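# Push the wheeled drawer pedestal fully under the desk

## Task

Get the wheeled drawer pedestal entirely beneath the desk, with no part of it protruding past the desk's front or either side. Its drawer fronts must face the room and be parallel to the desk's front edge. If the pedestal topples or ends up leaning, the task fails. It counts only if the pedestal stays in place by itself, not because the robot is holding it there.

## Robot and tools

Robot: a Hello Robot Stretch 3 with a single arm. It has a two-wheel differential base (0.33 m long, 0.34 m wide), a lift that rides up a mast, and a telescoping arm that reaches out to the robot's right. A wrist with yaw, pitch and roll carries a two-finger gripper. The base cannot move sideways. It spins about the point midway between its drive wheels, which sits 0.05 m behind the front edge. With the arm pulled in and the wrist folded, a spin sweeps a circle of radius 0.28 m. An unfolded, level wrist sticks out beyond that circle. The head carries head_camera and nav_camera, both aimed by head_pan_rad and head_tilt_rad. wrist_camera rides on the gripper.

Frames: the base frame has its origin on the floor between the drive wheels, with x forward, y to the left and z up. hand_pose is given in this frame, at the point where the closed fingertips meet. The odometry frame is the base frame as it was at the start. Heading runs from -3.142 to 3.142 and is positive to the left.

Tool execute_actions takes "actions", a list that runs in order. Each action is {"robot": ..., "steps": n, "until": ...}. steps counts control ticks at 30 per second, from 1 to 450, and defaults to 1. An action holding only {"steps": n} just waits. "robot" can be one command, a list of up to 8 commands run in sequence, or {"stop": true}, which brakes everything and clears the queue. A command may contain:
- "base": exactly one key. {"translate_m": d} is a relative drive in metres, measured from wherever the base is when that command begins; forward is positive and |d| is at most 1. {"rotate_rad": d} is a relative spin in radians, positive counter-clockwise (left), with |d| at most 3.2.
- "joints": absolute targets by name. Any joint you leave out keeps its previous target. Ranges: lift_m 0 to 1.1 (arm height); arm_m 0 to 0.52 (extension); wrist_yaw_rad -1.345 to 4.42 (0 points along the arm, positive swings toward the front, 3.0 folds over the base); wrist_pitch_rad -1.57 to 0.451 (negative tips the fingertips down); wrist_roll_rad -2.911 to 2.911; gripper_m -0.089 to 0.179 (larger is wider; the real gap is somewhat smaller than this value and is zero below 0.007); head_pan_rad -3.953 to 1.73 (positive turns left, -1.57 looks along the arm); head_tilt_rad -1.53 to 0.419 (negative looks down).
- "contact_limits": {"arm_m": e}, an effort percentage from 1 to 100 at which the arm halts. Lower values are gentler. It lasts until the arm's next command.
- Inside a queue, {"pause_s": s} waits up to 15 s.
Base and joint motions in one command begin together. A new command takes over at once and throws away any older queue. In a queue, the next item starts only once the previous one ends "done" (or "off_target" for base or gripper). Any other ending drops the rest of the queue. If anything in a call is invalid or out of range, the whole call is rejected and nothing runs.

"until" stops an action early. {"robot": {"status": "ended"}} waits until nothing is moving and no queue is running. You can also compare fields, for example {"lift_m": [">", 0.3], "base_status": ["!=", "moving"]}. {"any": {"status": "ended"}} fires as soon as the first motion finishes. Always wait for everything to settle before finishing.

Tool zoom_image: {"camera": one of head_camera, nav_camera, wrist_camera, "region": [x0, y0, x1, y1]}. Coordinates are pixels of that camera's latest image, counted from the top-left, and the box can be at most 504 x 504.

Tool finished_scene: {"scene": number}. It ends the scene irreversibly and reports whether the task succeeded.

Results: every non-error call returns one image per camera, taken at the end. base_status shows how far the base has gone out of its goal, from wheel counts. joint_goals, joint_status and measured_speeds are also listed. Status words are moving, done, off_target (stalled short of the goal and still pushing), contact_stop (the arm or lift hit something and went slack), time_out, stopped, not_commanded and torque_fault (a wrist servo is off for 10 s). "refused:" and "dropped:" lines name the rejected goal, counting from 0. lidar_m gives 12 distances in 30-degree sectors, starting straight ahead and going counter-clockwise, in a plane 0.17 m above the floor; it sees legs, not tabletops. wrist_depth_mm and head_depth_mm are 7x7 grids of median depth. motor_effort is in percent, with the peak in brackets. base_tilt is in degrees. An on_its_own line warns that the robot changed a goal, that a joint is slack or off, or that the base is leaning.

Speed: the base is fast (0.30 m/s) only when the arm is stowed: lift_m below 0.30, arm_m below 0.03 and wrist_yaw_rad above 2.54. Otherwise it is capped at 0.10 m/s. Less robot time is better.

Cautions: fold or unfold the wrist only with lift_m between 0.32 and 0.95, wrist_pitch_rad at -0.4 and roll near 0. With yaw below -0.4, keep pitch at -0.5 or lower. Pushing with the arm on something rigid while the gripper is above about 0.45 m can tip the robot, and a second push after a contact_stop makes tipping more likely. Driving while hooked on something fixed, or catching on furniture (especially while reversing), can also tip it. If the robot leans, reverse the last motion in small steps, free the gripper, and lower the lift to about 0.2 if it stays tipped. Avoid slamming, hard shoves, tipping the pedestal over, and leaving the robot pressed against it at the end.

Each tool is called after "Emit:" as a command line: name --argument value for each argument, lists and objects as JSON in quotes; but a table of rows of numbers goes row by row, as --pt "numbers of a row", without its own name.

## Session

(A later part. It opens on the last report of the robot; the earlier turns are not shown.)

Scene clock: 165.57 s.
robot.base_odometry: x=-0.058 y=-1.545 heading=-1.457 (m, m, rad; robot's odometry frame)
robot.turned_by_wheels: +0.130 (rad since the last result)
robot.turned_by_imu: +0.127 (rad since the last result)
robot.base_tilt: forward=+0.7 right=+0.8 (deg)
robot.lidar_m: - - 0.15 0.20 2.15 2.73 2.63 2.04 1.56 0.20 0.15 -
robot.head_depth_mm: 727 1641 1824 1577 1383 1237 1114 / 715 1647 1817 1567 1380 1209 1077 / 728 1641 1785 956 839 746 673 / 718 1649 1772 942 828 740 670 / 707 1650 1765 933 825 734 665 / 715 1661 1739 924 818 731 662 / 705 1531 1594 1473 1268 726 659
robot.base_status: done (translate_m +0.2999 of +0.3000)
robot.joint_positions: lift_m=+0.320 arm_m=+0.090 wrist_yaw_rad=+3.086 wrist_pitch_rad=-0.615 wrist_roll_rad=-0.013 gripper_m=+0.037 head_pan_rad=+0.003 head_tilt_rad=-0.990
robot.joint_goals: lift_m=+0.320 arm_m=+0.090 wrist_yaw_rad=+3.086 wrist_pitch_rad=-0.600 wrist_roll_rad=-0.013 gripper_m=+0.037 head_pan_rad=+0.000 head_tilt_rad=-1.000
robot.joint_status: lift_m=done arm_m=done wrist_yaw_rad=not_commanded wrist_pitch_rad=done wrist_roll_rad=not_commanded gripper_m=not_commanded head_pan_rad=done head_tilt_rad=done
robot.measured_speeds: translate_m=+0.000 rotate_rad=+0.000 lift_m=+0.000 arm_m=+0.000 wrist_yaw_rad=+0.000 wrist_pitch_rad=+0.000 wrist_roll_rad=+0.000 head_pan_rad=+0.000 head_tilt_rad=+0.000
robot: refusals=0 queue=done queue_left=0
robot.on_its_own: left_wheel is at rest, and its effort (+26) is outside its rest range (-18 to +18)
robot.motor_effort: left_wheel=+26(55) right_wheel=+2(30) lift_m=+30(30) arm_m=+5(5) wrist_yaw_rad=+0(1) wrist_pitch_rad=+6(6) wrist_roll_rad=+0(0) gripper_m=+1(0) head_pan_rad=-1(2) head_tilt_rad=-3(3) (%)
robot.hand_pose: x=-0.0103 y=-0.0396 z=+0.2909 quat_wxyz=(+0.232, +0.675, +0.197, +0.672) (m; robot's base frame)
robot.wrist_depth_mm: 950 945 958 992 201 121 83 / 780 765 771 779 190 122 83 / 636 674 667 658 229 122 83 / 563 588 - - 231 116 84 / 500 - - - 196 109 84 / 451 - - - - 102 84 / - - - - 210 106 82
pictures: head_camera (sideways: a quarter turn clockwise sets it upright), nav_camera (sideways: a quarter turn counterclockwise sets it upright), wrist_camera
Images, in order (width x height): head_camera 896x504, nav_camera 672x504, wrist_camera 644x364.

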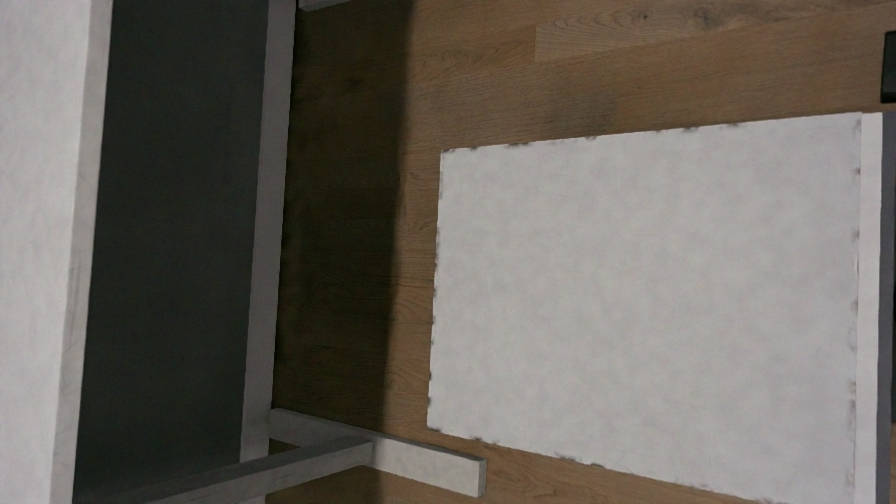

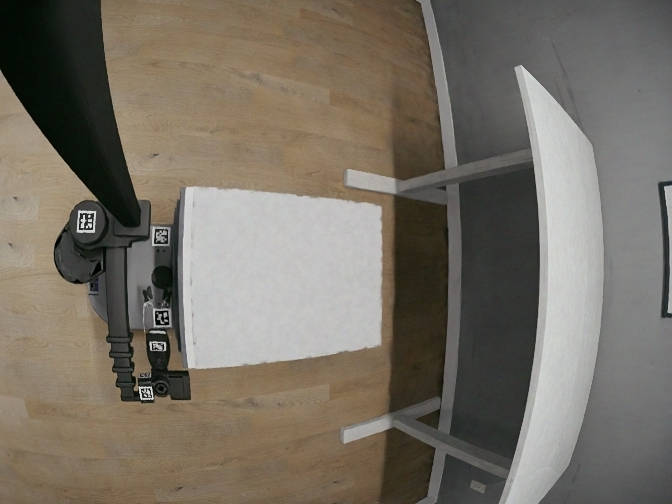

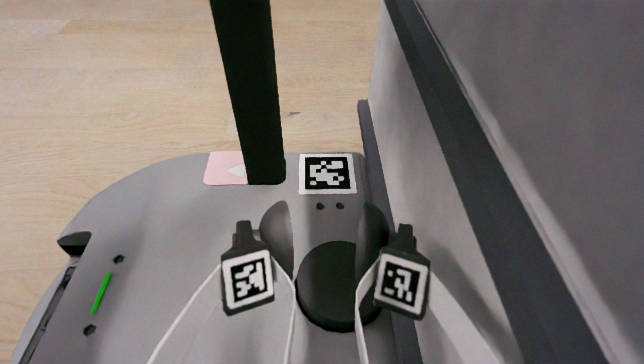

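Emit:
execute_actions --actions '[{"robot":[{"base":{"rotate_rad":-0.04}},{"base":{"translate_m":0.48}}],"steps":450,"until":{"robot":{"status":"ended"}}}]'

Scene clock: 179.73 s.
robot.base_odometry: x=-0.022 y=-2.023 heading=-1.497 (m, m, rad; robot's odometry frame)
robot.turned_by_wheels: -0.040 (rad since the last result)
robot.turned_by_imu: -0.040 (rad since the last result)
robot.base_tilt: forward=+0.8 right=+0.9 (deg)
robot.lidar_m: - - 0.15 0.20 2.16 2.87 3.10 2.40 1.75 1.67 0.15 -
robot.head_depth_mm: 701 566 473 423 1394 1234 1113 / 692 558 468 419 1373 1212 1091 / 679 550 463 415 839 747 673 / 670 545 458 413 831 742 668 / 660 537 453 414 824 738 667 / 650 532 449 412 819 730 661 / 639 525 444 408 1252 727 660
robot.base_status: done (translate_m +0.4799 of +0.4800)
robot.joint_positions: lift_m=+0.320 arm_m=+0.090 wrist_yaw_rad=+3.086 wrist_pitch_rad=-0.615 wrist_roll_rad=-0.013 gripper_m=+0.037 head_pan_rad=+0.003 head_tilt_rad=-0.990
robot.joint_goals: lift_m=+0.320 arm_m=+0.090 wrist_yaw_rad=+3.086 wrist_pitch_rad=-0.600 wrist_roll_rad=-0.013 gripper_m=+0.037 head_pan_rad=+0.000 head_tilt_rad=-1.000
robot.joint_status: lift_m=done arm_m=done wrist_yaw_rad=not_commanded wrist_pitch_rad=done wrist_roll_rad=not_commanded gripper_m=not_commanded head_pan_rad=done head_tilt_rad=done
robot.measured_speeds: translate_m=+0.000 rotate_rad=+0.000 lift_m=+0.000 arm_m=+0.000 wrist_yaw_rad=+0.000 wrist_pitch_rad=+0.000 wrist_roll_rad=+0.000 head_pan_rad=+0.000 head_tilt_rad=+0.000
robot: refusals=0 queue=done queue_left=0
robot.motor_effort: left_wheel=+9(64) right_wheel=+11(22) lift_m=+30(30) arm_m=+5(5) wrist_yaw_rad=+0(0) wrist_pitch_rad=+6(6) wrist_roll_rad=+0(0) gripper_m=+0(1) head_pan_rad=-2(2) head_tilt_rad=-4(4) (%)
robot.hand_pose: x=-0.0103 y=-0.0396 z=+0.2909 quat_wxyz=(+0.232, +0.675, +0.197, +0.672) (m; robot's base frame)
robot.wrist_depth_mm: 962 943 948 974 203 122 83 / 745 768 790 802 190 122 83 / 673 660 666 656 230 122 83 / 566 586 - - 231 116 84 / 497 - - - 195 109 84 / 456 - - - - 102 84 / - - - - 210 106 82
pictures: head_camera (sideways: a quarter turn clockwise sets it upright), nav_camera (sideways: a quarter turn counterclockwise sets it upright), wrist_camera
Images, in order (width x height): head_camera 896x504, nav_camera 672x504, wrist_camera 644x364.

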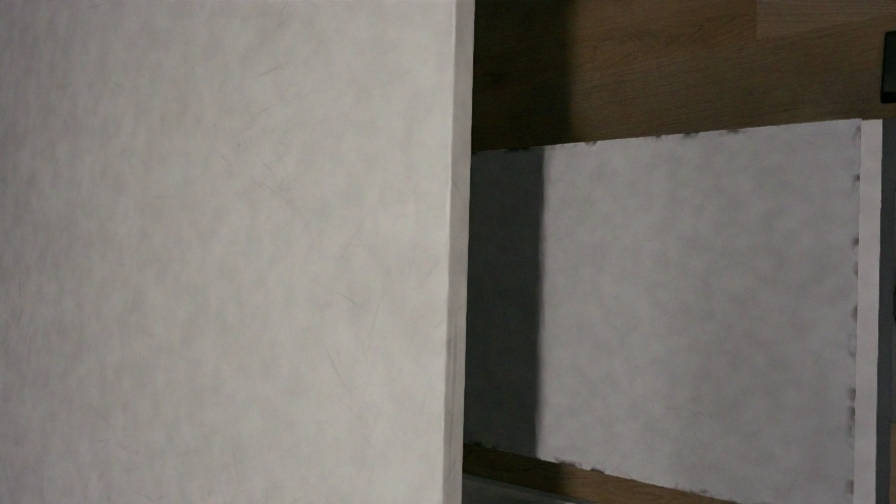

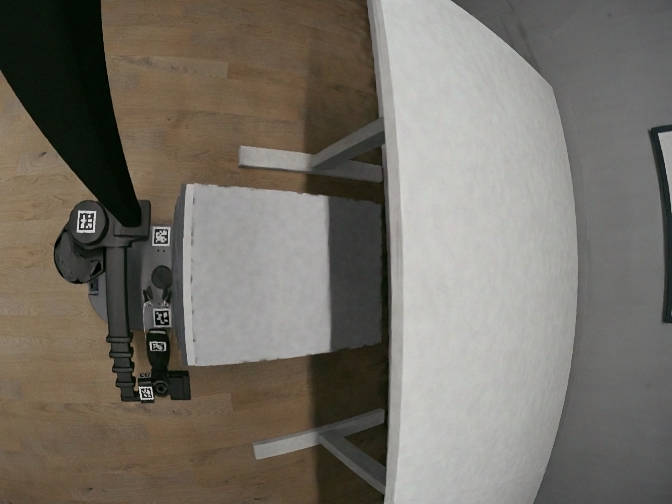

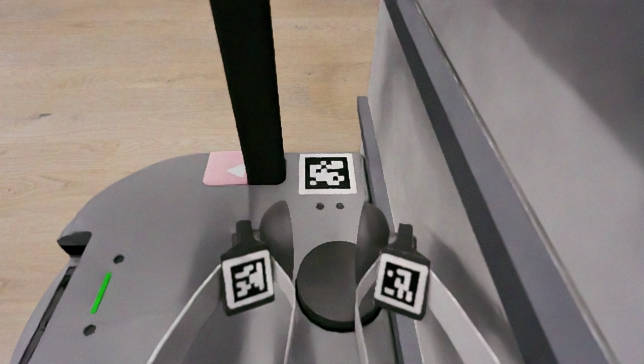

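Emit:
execute_actions --actions '[{"robot":{"base":{"translate_m":0.2}},"steps":450,"until":{"robot":{"status":"ended"}}}]'

Scene clock: 187.83 s.
robot.base_odometry: x=-0.008 y=-2.223 heading=-1.497 (m, m, rad; robot's odometry frame)
robot.turned_by_wheels: +0.000 (rad since the last result)
robot.turned_by_imu: +0.000 (rad since the last result)
robot.base_tilt: forward=+0.8 right=+0.8 (deg)
robot.lidar_m: - - 0.15 0.20 2.12 2.88 3.29 2.41 1.74 1.66 0.15 -
robot.head_depth_mm: 702 564 473 406 356 317 1067 / 691 558 468 402 353 315 654 / 681 552 462 399 350 313 651 / 670 545 457 395 348 310 645 / 659 537 454 392 345 308 642 / 649 530 449 388 343 306 636 / 641 525 444 385 339 304 635
robot.base_status: done (translate_m +0.1999 of +0.2000)
robot.joint_positions: lift_m=+0.320 arm_m=+0.090 wrist_yaw_rad=+3.086 wrist_pitch_rad=-0.615 wrist_roll_rad=-0.013 gripper_m=+0.037 head_pan_rad=+0.003 head_tilt_rad=-0.990
robot.joint_goals: lift_m=+0.320 arm_m=+0.090 wrist_yaw_rad=+3.086 wrist_pitch_rad=-0.600 wrist_roll_rad=-0.013 gripper_m=+0.037 head_pan_rad=+0.000 head_tilt_rad=-1.000
robot.joint_status: lift_m=done arm_m=done wrist_yaw_rad=not_commanded wrist_pitch_rad=done wrist_roll_rad=not_commanded gripper_m=not_commanded head_pan_rad=done head_tilt_rad=done
robot.measured_speeds: translate_m=+0.000 rotate_rad=+0.000 lift_m=+0.000 arm_m=+0.000 wrist_yaw_rad=+0.000 wrist_pitch_rad=+0.000 wrist_roll_rad=+0.000 head_pan_rad=+0.000 head_tilt_rad=+0.000
robot: refusals=0 queue=done queue_left=0
robot.motor_effort: left_wheel=+15(29) right_wheel=+8(21) lift_m=+30(30) arm_m=+5(5) wrist_yaw_rad=+0(1) wrist_pitch_rad=+5(6) wrist_roll_rad=+0(0) gripper_m=-1(2) head_pan_rad=-1(2) head_tilt_rad=-4(4) (%)
robot.hand_pose: x=-0.0103 y=-0.0396 z=+0.2909 quat_wxyz=(+0.232, +0.675, +0.197, +0.672) (m; robot's base frame)
robot.wrist_depth_mm: 917 936 948 985 203 121 83 / 783 778 762 786 190 121 83 / 645 671 657 663 230 122 83 / 558 586 - - 230 116 83 / 495 - - - 195 109 84 / 457 - - - - 102 84 / - - - - 209 106 82
pictures: head_camera (sideways: a quarter turn clockwise sets it upright), nav_camera (sideways: a quarter turn counterclockwise sets it upright), wrist_camera
Images, in order (width x height): head_camera 896x504, nav_camera 672x504, wrist_camera 644x364.

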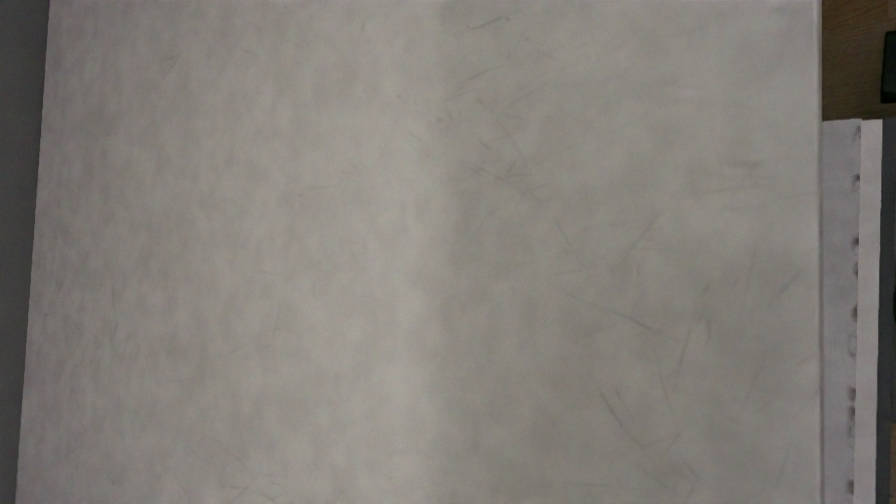

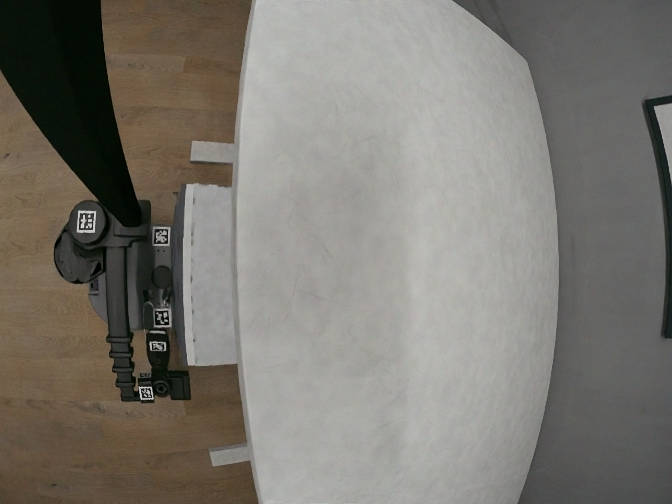

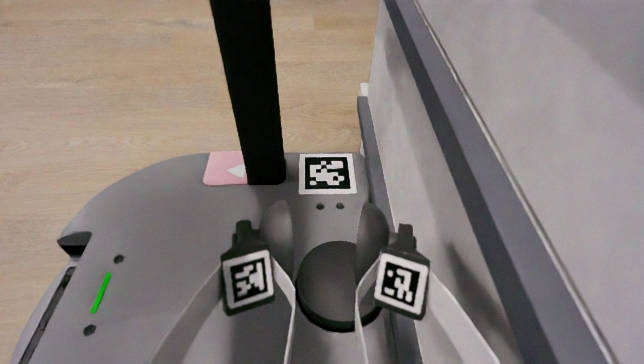

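Emit:
execute_actions --actions '[{"robot":[{"base":{"rotate_rad":0.045}},{"base":{"translate_m":0.08}}],"steps":450,"until":{"robot":{"status":"ended"}}}]'

Scene clock: 196.93 s.
robot.base_odometry: x=+0.002 y=-2.302 heading=-1.451 (m, m, rad; robot's odometry frame)
robot.turned_by_wheels: +0.046 (rad since the last result)
robot.turned_by_imu: +0.044 (rad since the last result)
robot.base_tilt: forward=+0.7 right=+0.8 (deg)
robot.lidar_m: - - 0.15 0.20 2.14 3.00 3.37 2.00 1.72 0.20 0.15 -
robot.head_depth_mm: 657 565 473 406 356 318 290 / 653 558 468 402 353 315 289 / 656 551 462 399 351 313 288 / 648 545 458 395 348 310 286 / 646 538 453 392 345 308 286 / 647 531 448 388 342 306 285 / 639 525 445 385 340 304 284
robot.base_status: done (translate_m +0.0799 of +0.0800)
robot.joint_positions: lift_m=+0.320 arm_m=+0.090 wrist_yaw_rad=+3.086 wrist_pitch_rad=-0.615 wrist_roll_rad=-0.013 gripper_m=+0.037 head_pan_rad=+0.003 head_tilt_rad=-0.990
robot.joint_goals: lift_m=+0.320 arm_m=+0.090 wrist_yaw_rad=+3.086 wrist_pitch_rad=-0.600 wrist_roll_rad=-0.013 gripper_m=+0.037 head_pan_rad=+0.000 head_tilt_rad=-1.000
robot.joint_status: lift_m=done arm_m=done wrist_yaw_rad=not_commanded wrist_pitch_rad=done wrist_roll_rad=not_commanded gripper_m=not_commanded head_pan_rad=done head_tilt_rad=done
robot.measured_speeds: translate_m=+0.000 rotate_rad=+0.000 lift_m=+0.000 arm_m=+0.000 wrist_yaw_rad=+0.000 wrist_pitch_rad=+0.000 wrist_roll_rad=+0.000 head_pan_rad=+0.000 head_tilt_rad=+0.000
robot: refusals=0 queue=done queue_left=0
robot.on_its_own: left_wheel is at rest, and its effort (+29) is outside its rest range (-18 to +18)
robot.motor_effort: left_wheel=+29(53) right_wheel=+0(30) lift_m=+29(30) arm_m=+5(5) wrist_yaw_rad=+0(0) wrist_pitch_rad=+5(6) wrist_roll_rad=+0(0) gripper_m=+0(0) head_pan_rad=-2(2) head_tilt_rad=-4(4) (%)
robot.hand_pose: x=-0.0103 y=-0.0396 z=+0.2909 quat_wxyz=(+0.232, +0.675, +0.197, +0.672) (m; robot's base frame)
robot.wrist_depth_mm: 933 953 929 950 201 122 83 / 751 760 807 785 190 122 83 / 651 656 667 667 231 123 83 / 562 591 - - 231 116 83 / 497 - - - 197 109 84 / 459 - - - - 102 84 / - - - - 209 106 82
pictures: head_camera (sideways: a quarter turn clockwise sets it upright), nav_camera (sideways: a quarter turn counterclockwise sets it upright), wrist_camera
Images, in order (width x height): head_camera 896x504, nav_camera 672x504, wrist_camera 644x364.

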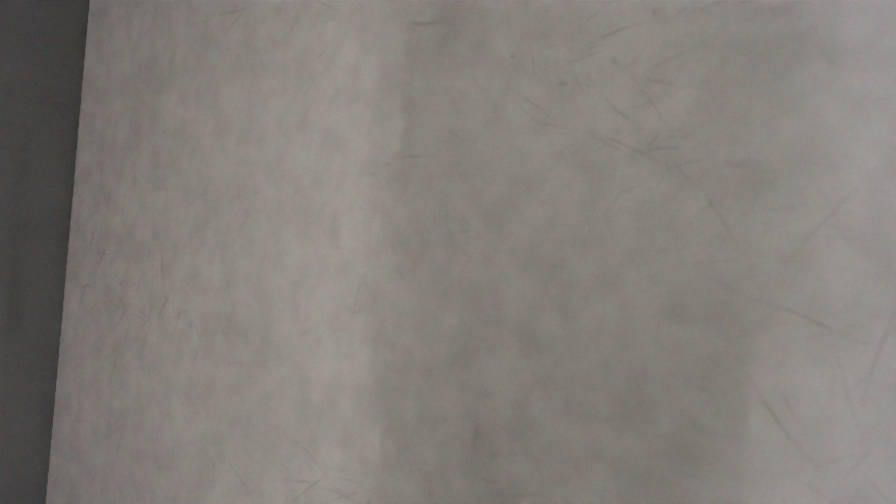

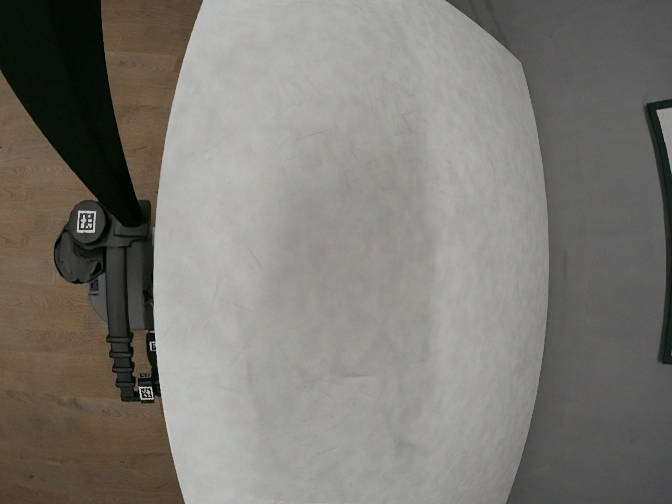

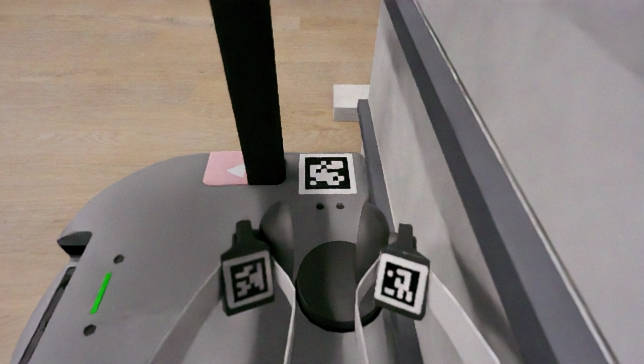

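Emit:
execute_actions --actions '[{"robot":{"base":{"translate_m":-0.35},"joints":{"head_tilt_rad":-0.9}},"steps":300,"until":{"robot":{"status":"ended"}}}]'

Scene clock: 204.20 s.
robot.base_odometry: x=-0.040 y=-1.954 heading=-1.452 (m, m, rad; robot's odometry frame)
robot.turned_by_wheels: -0.001 (rad since the last result)
robot.turned_by_imu: -0.003 (rad since the last result)
robot.base_tilt: forward=+0.7 right=+0.8 (deg)
robot.lidar_m: 0.40 0.41 1.60 2.08 2.19 2.99 3.03 2.30 1.72 1.66 1.01 0.41
robot.head_depth_mm: 895 665 530 475 1458 1270 1126 / 874 654 523 469 1436 1259 1121 / 860 645 516 465 879 1183 1111 / 840 636 511 462 870 1054 1106 / 825 626 507 938 862 1050 1094 / 810 617 499 930 854 1051 1095 / 795 609 494 1450 1317 1208 1083
robot.base_status: done (translate_m -0.3500 of -0.3500)
robot.joint_positions: lift_m=+0.320 arm_m=+0.090 wrist_yaw_rad=+3.086 wrist_pitch_rad=-0.615 wrist_roll_rad=-0.013 gripper_m=+0.037 head_pan_rad=+0.003 head_tilt_rad=-0.902
robot.joint_goals: lift_m=+0.320 arm_m=+0.090 wrist_yaw_rad=+3.086 wrist_pitch_rad=-0.600 wrist_roll_rad=-0.013 gripper_m=+0.037 head_pan_rad=+0.000 head_tilt_rad=-0.900
robot.joint_status: lift_m=done arm_m=done wrist_yaw_rad=not_commanded wrist_pitch_rad=done wrist_roll_rad=not_commanded gripper_m=not_commanded head_pan_rad=done head_tilt_rad=done
robot.measured_speeds: translate_m=+0.000 rotate_rad=+0.000 lift_m=+0.000 arm_m=+0.000 wrist_yaw_rad=+0.000 wrist_pitch_rad=+0.000 wrist_roll_rad=+0.000 head_pan_rad=+0.000 head_tilt_rad=+0.000
robot: refusals=0 queue=done queue_left=0
robot.motor_effort: left_wheel=+0(28) right_wheel=+0(3) lift_m=+29(30) arm_m=+5(5) wrist_yaw_rad=-1(0) wrist_pitch_rad=+6(6) wrist_roll_rad=+0(0) gripper_m=+0(0) head_pan_rad=-1(1) head_tilt_rad=+1(7) (%)
robot.hand_pose: x=-0.0103 y=-0.0396 z=+0.2909 quat_wxyz=(+0.232, +0.675, +0.197, +0.672) (m; robot's base frame)
robot.wrist_depth_mm: 932 963 945 989 998 999 - / 797 776 785 821 821 804 778 / 640 663 658 647 653 672 671 / 561 594 - - 589 581 500 / 495 - - - 516 511 508 / 444 - - - - 455 460 / - - - - 414 409 414
pictures: head_camera (sideways: a quarter turn clockwise sets it upright), nav_camera (sideways: a quarter turn counterclockwise sets it upright), wrist_camera
Images, in order (width x height): head_camera 896x504, nav_camera 672x504, wrist_camera 644x364.

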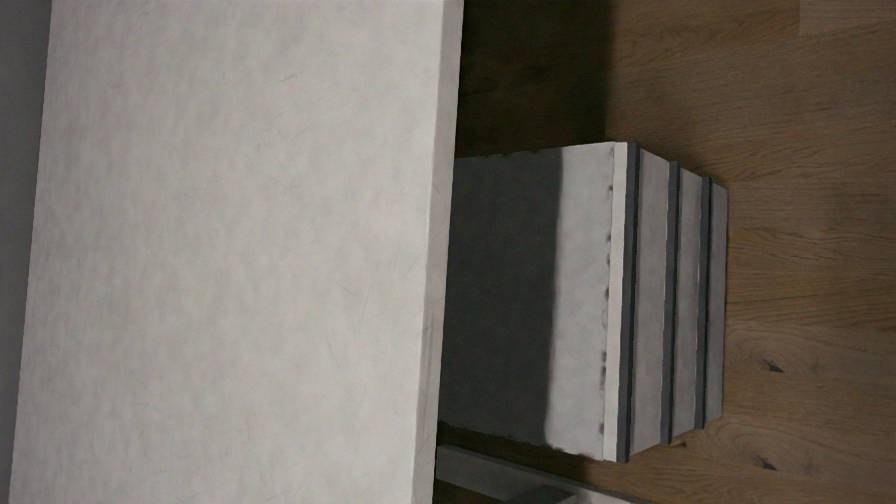

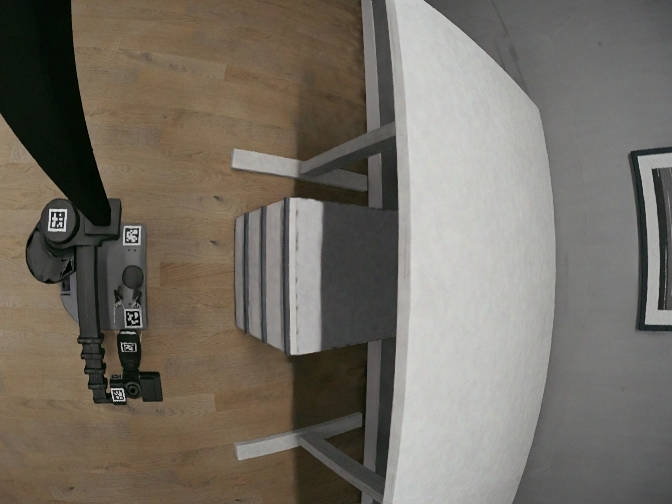

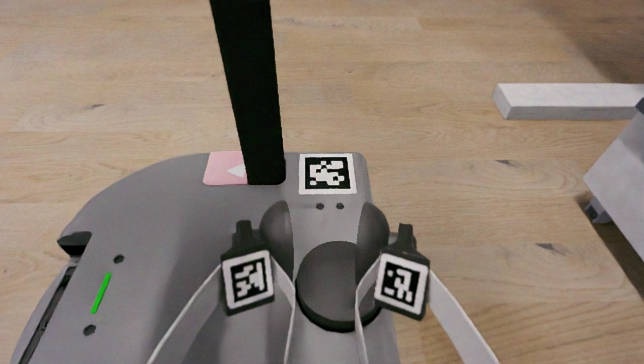

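Emit:
finished_scene --scene 2

The scene is finished: the task was done.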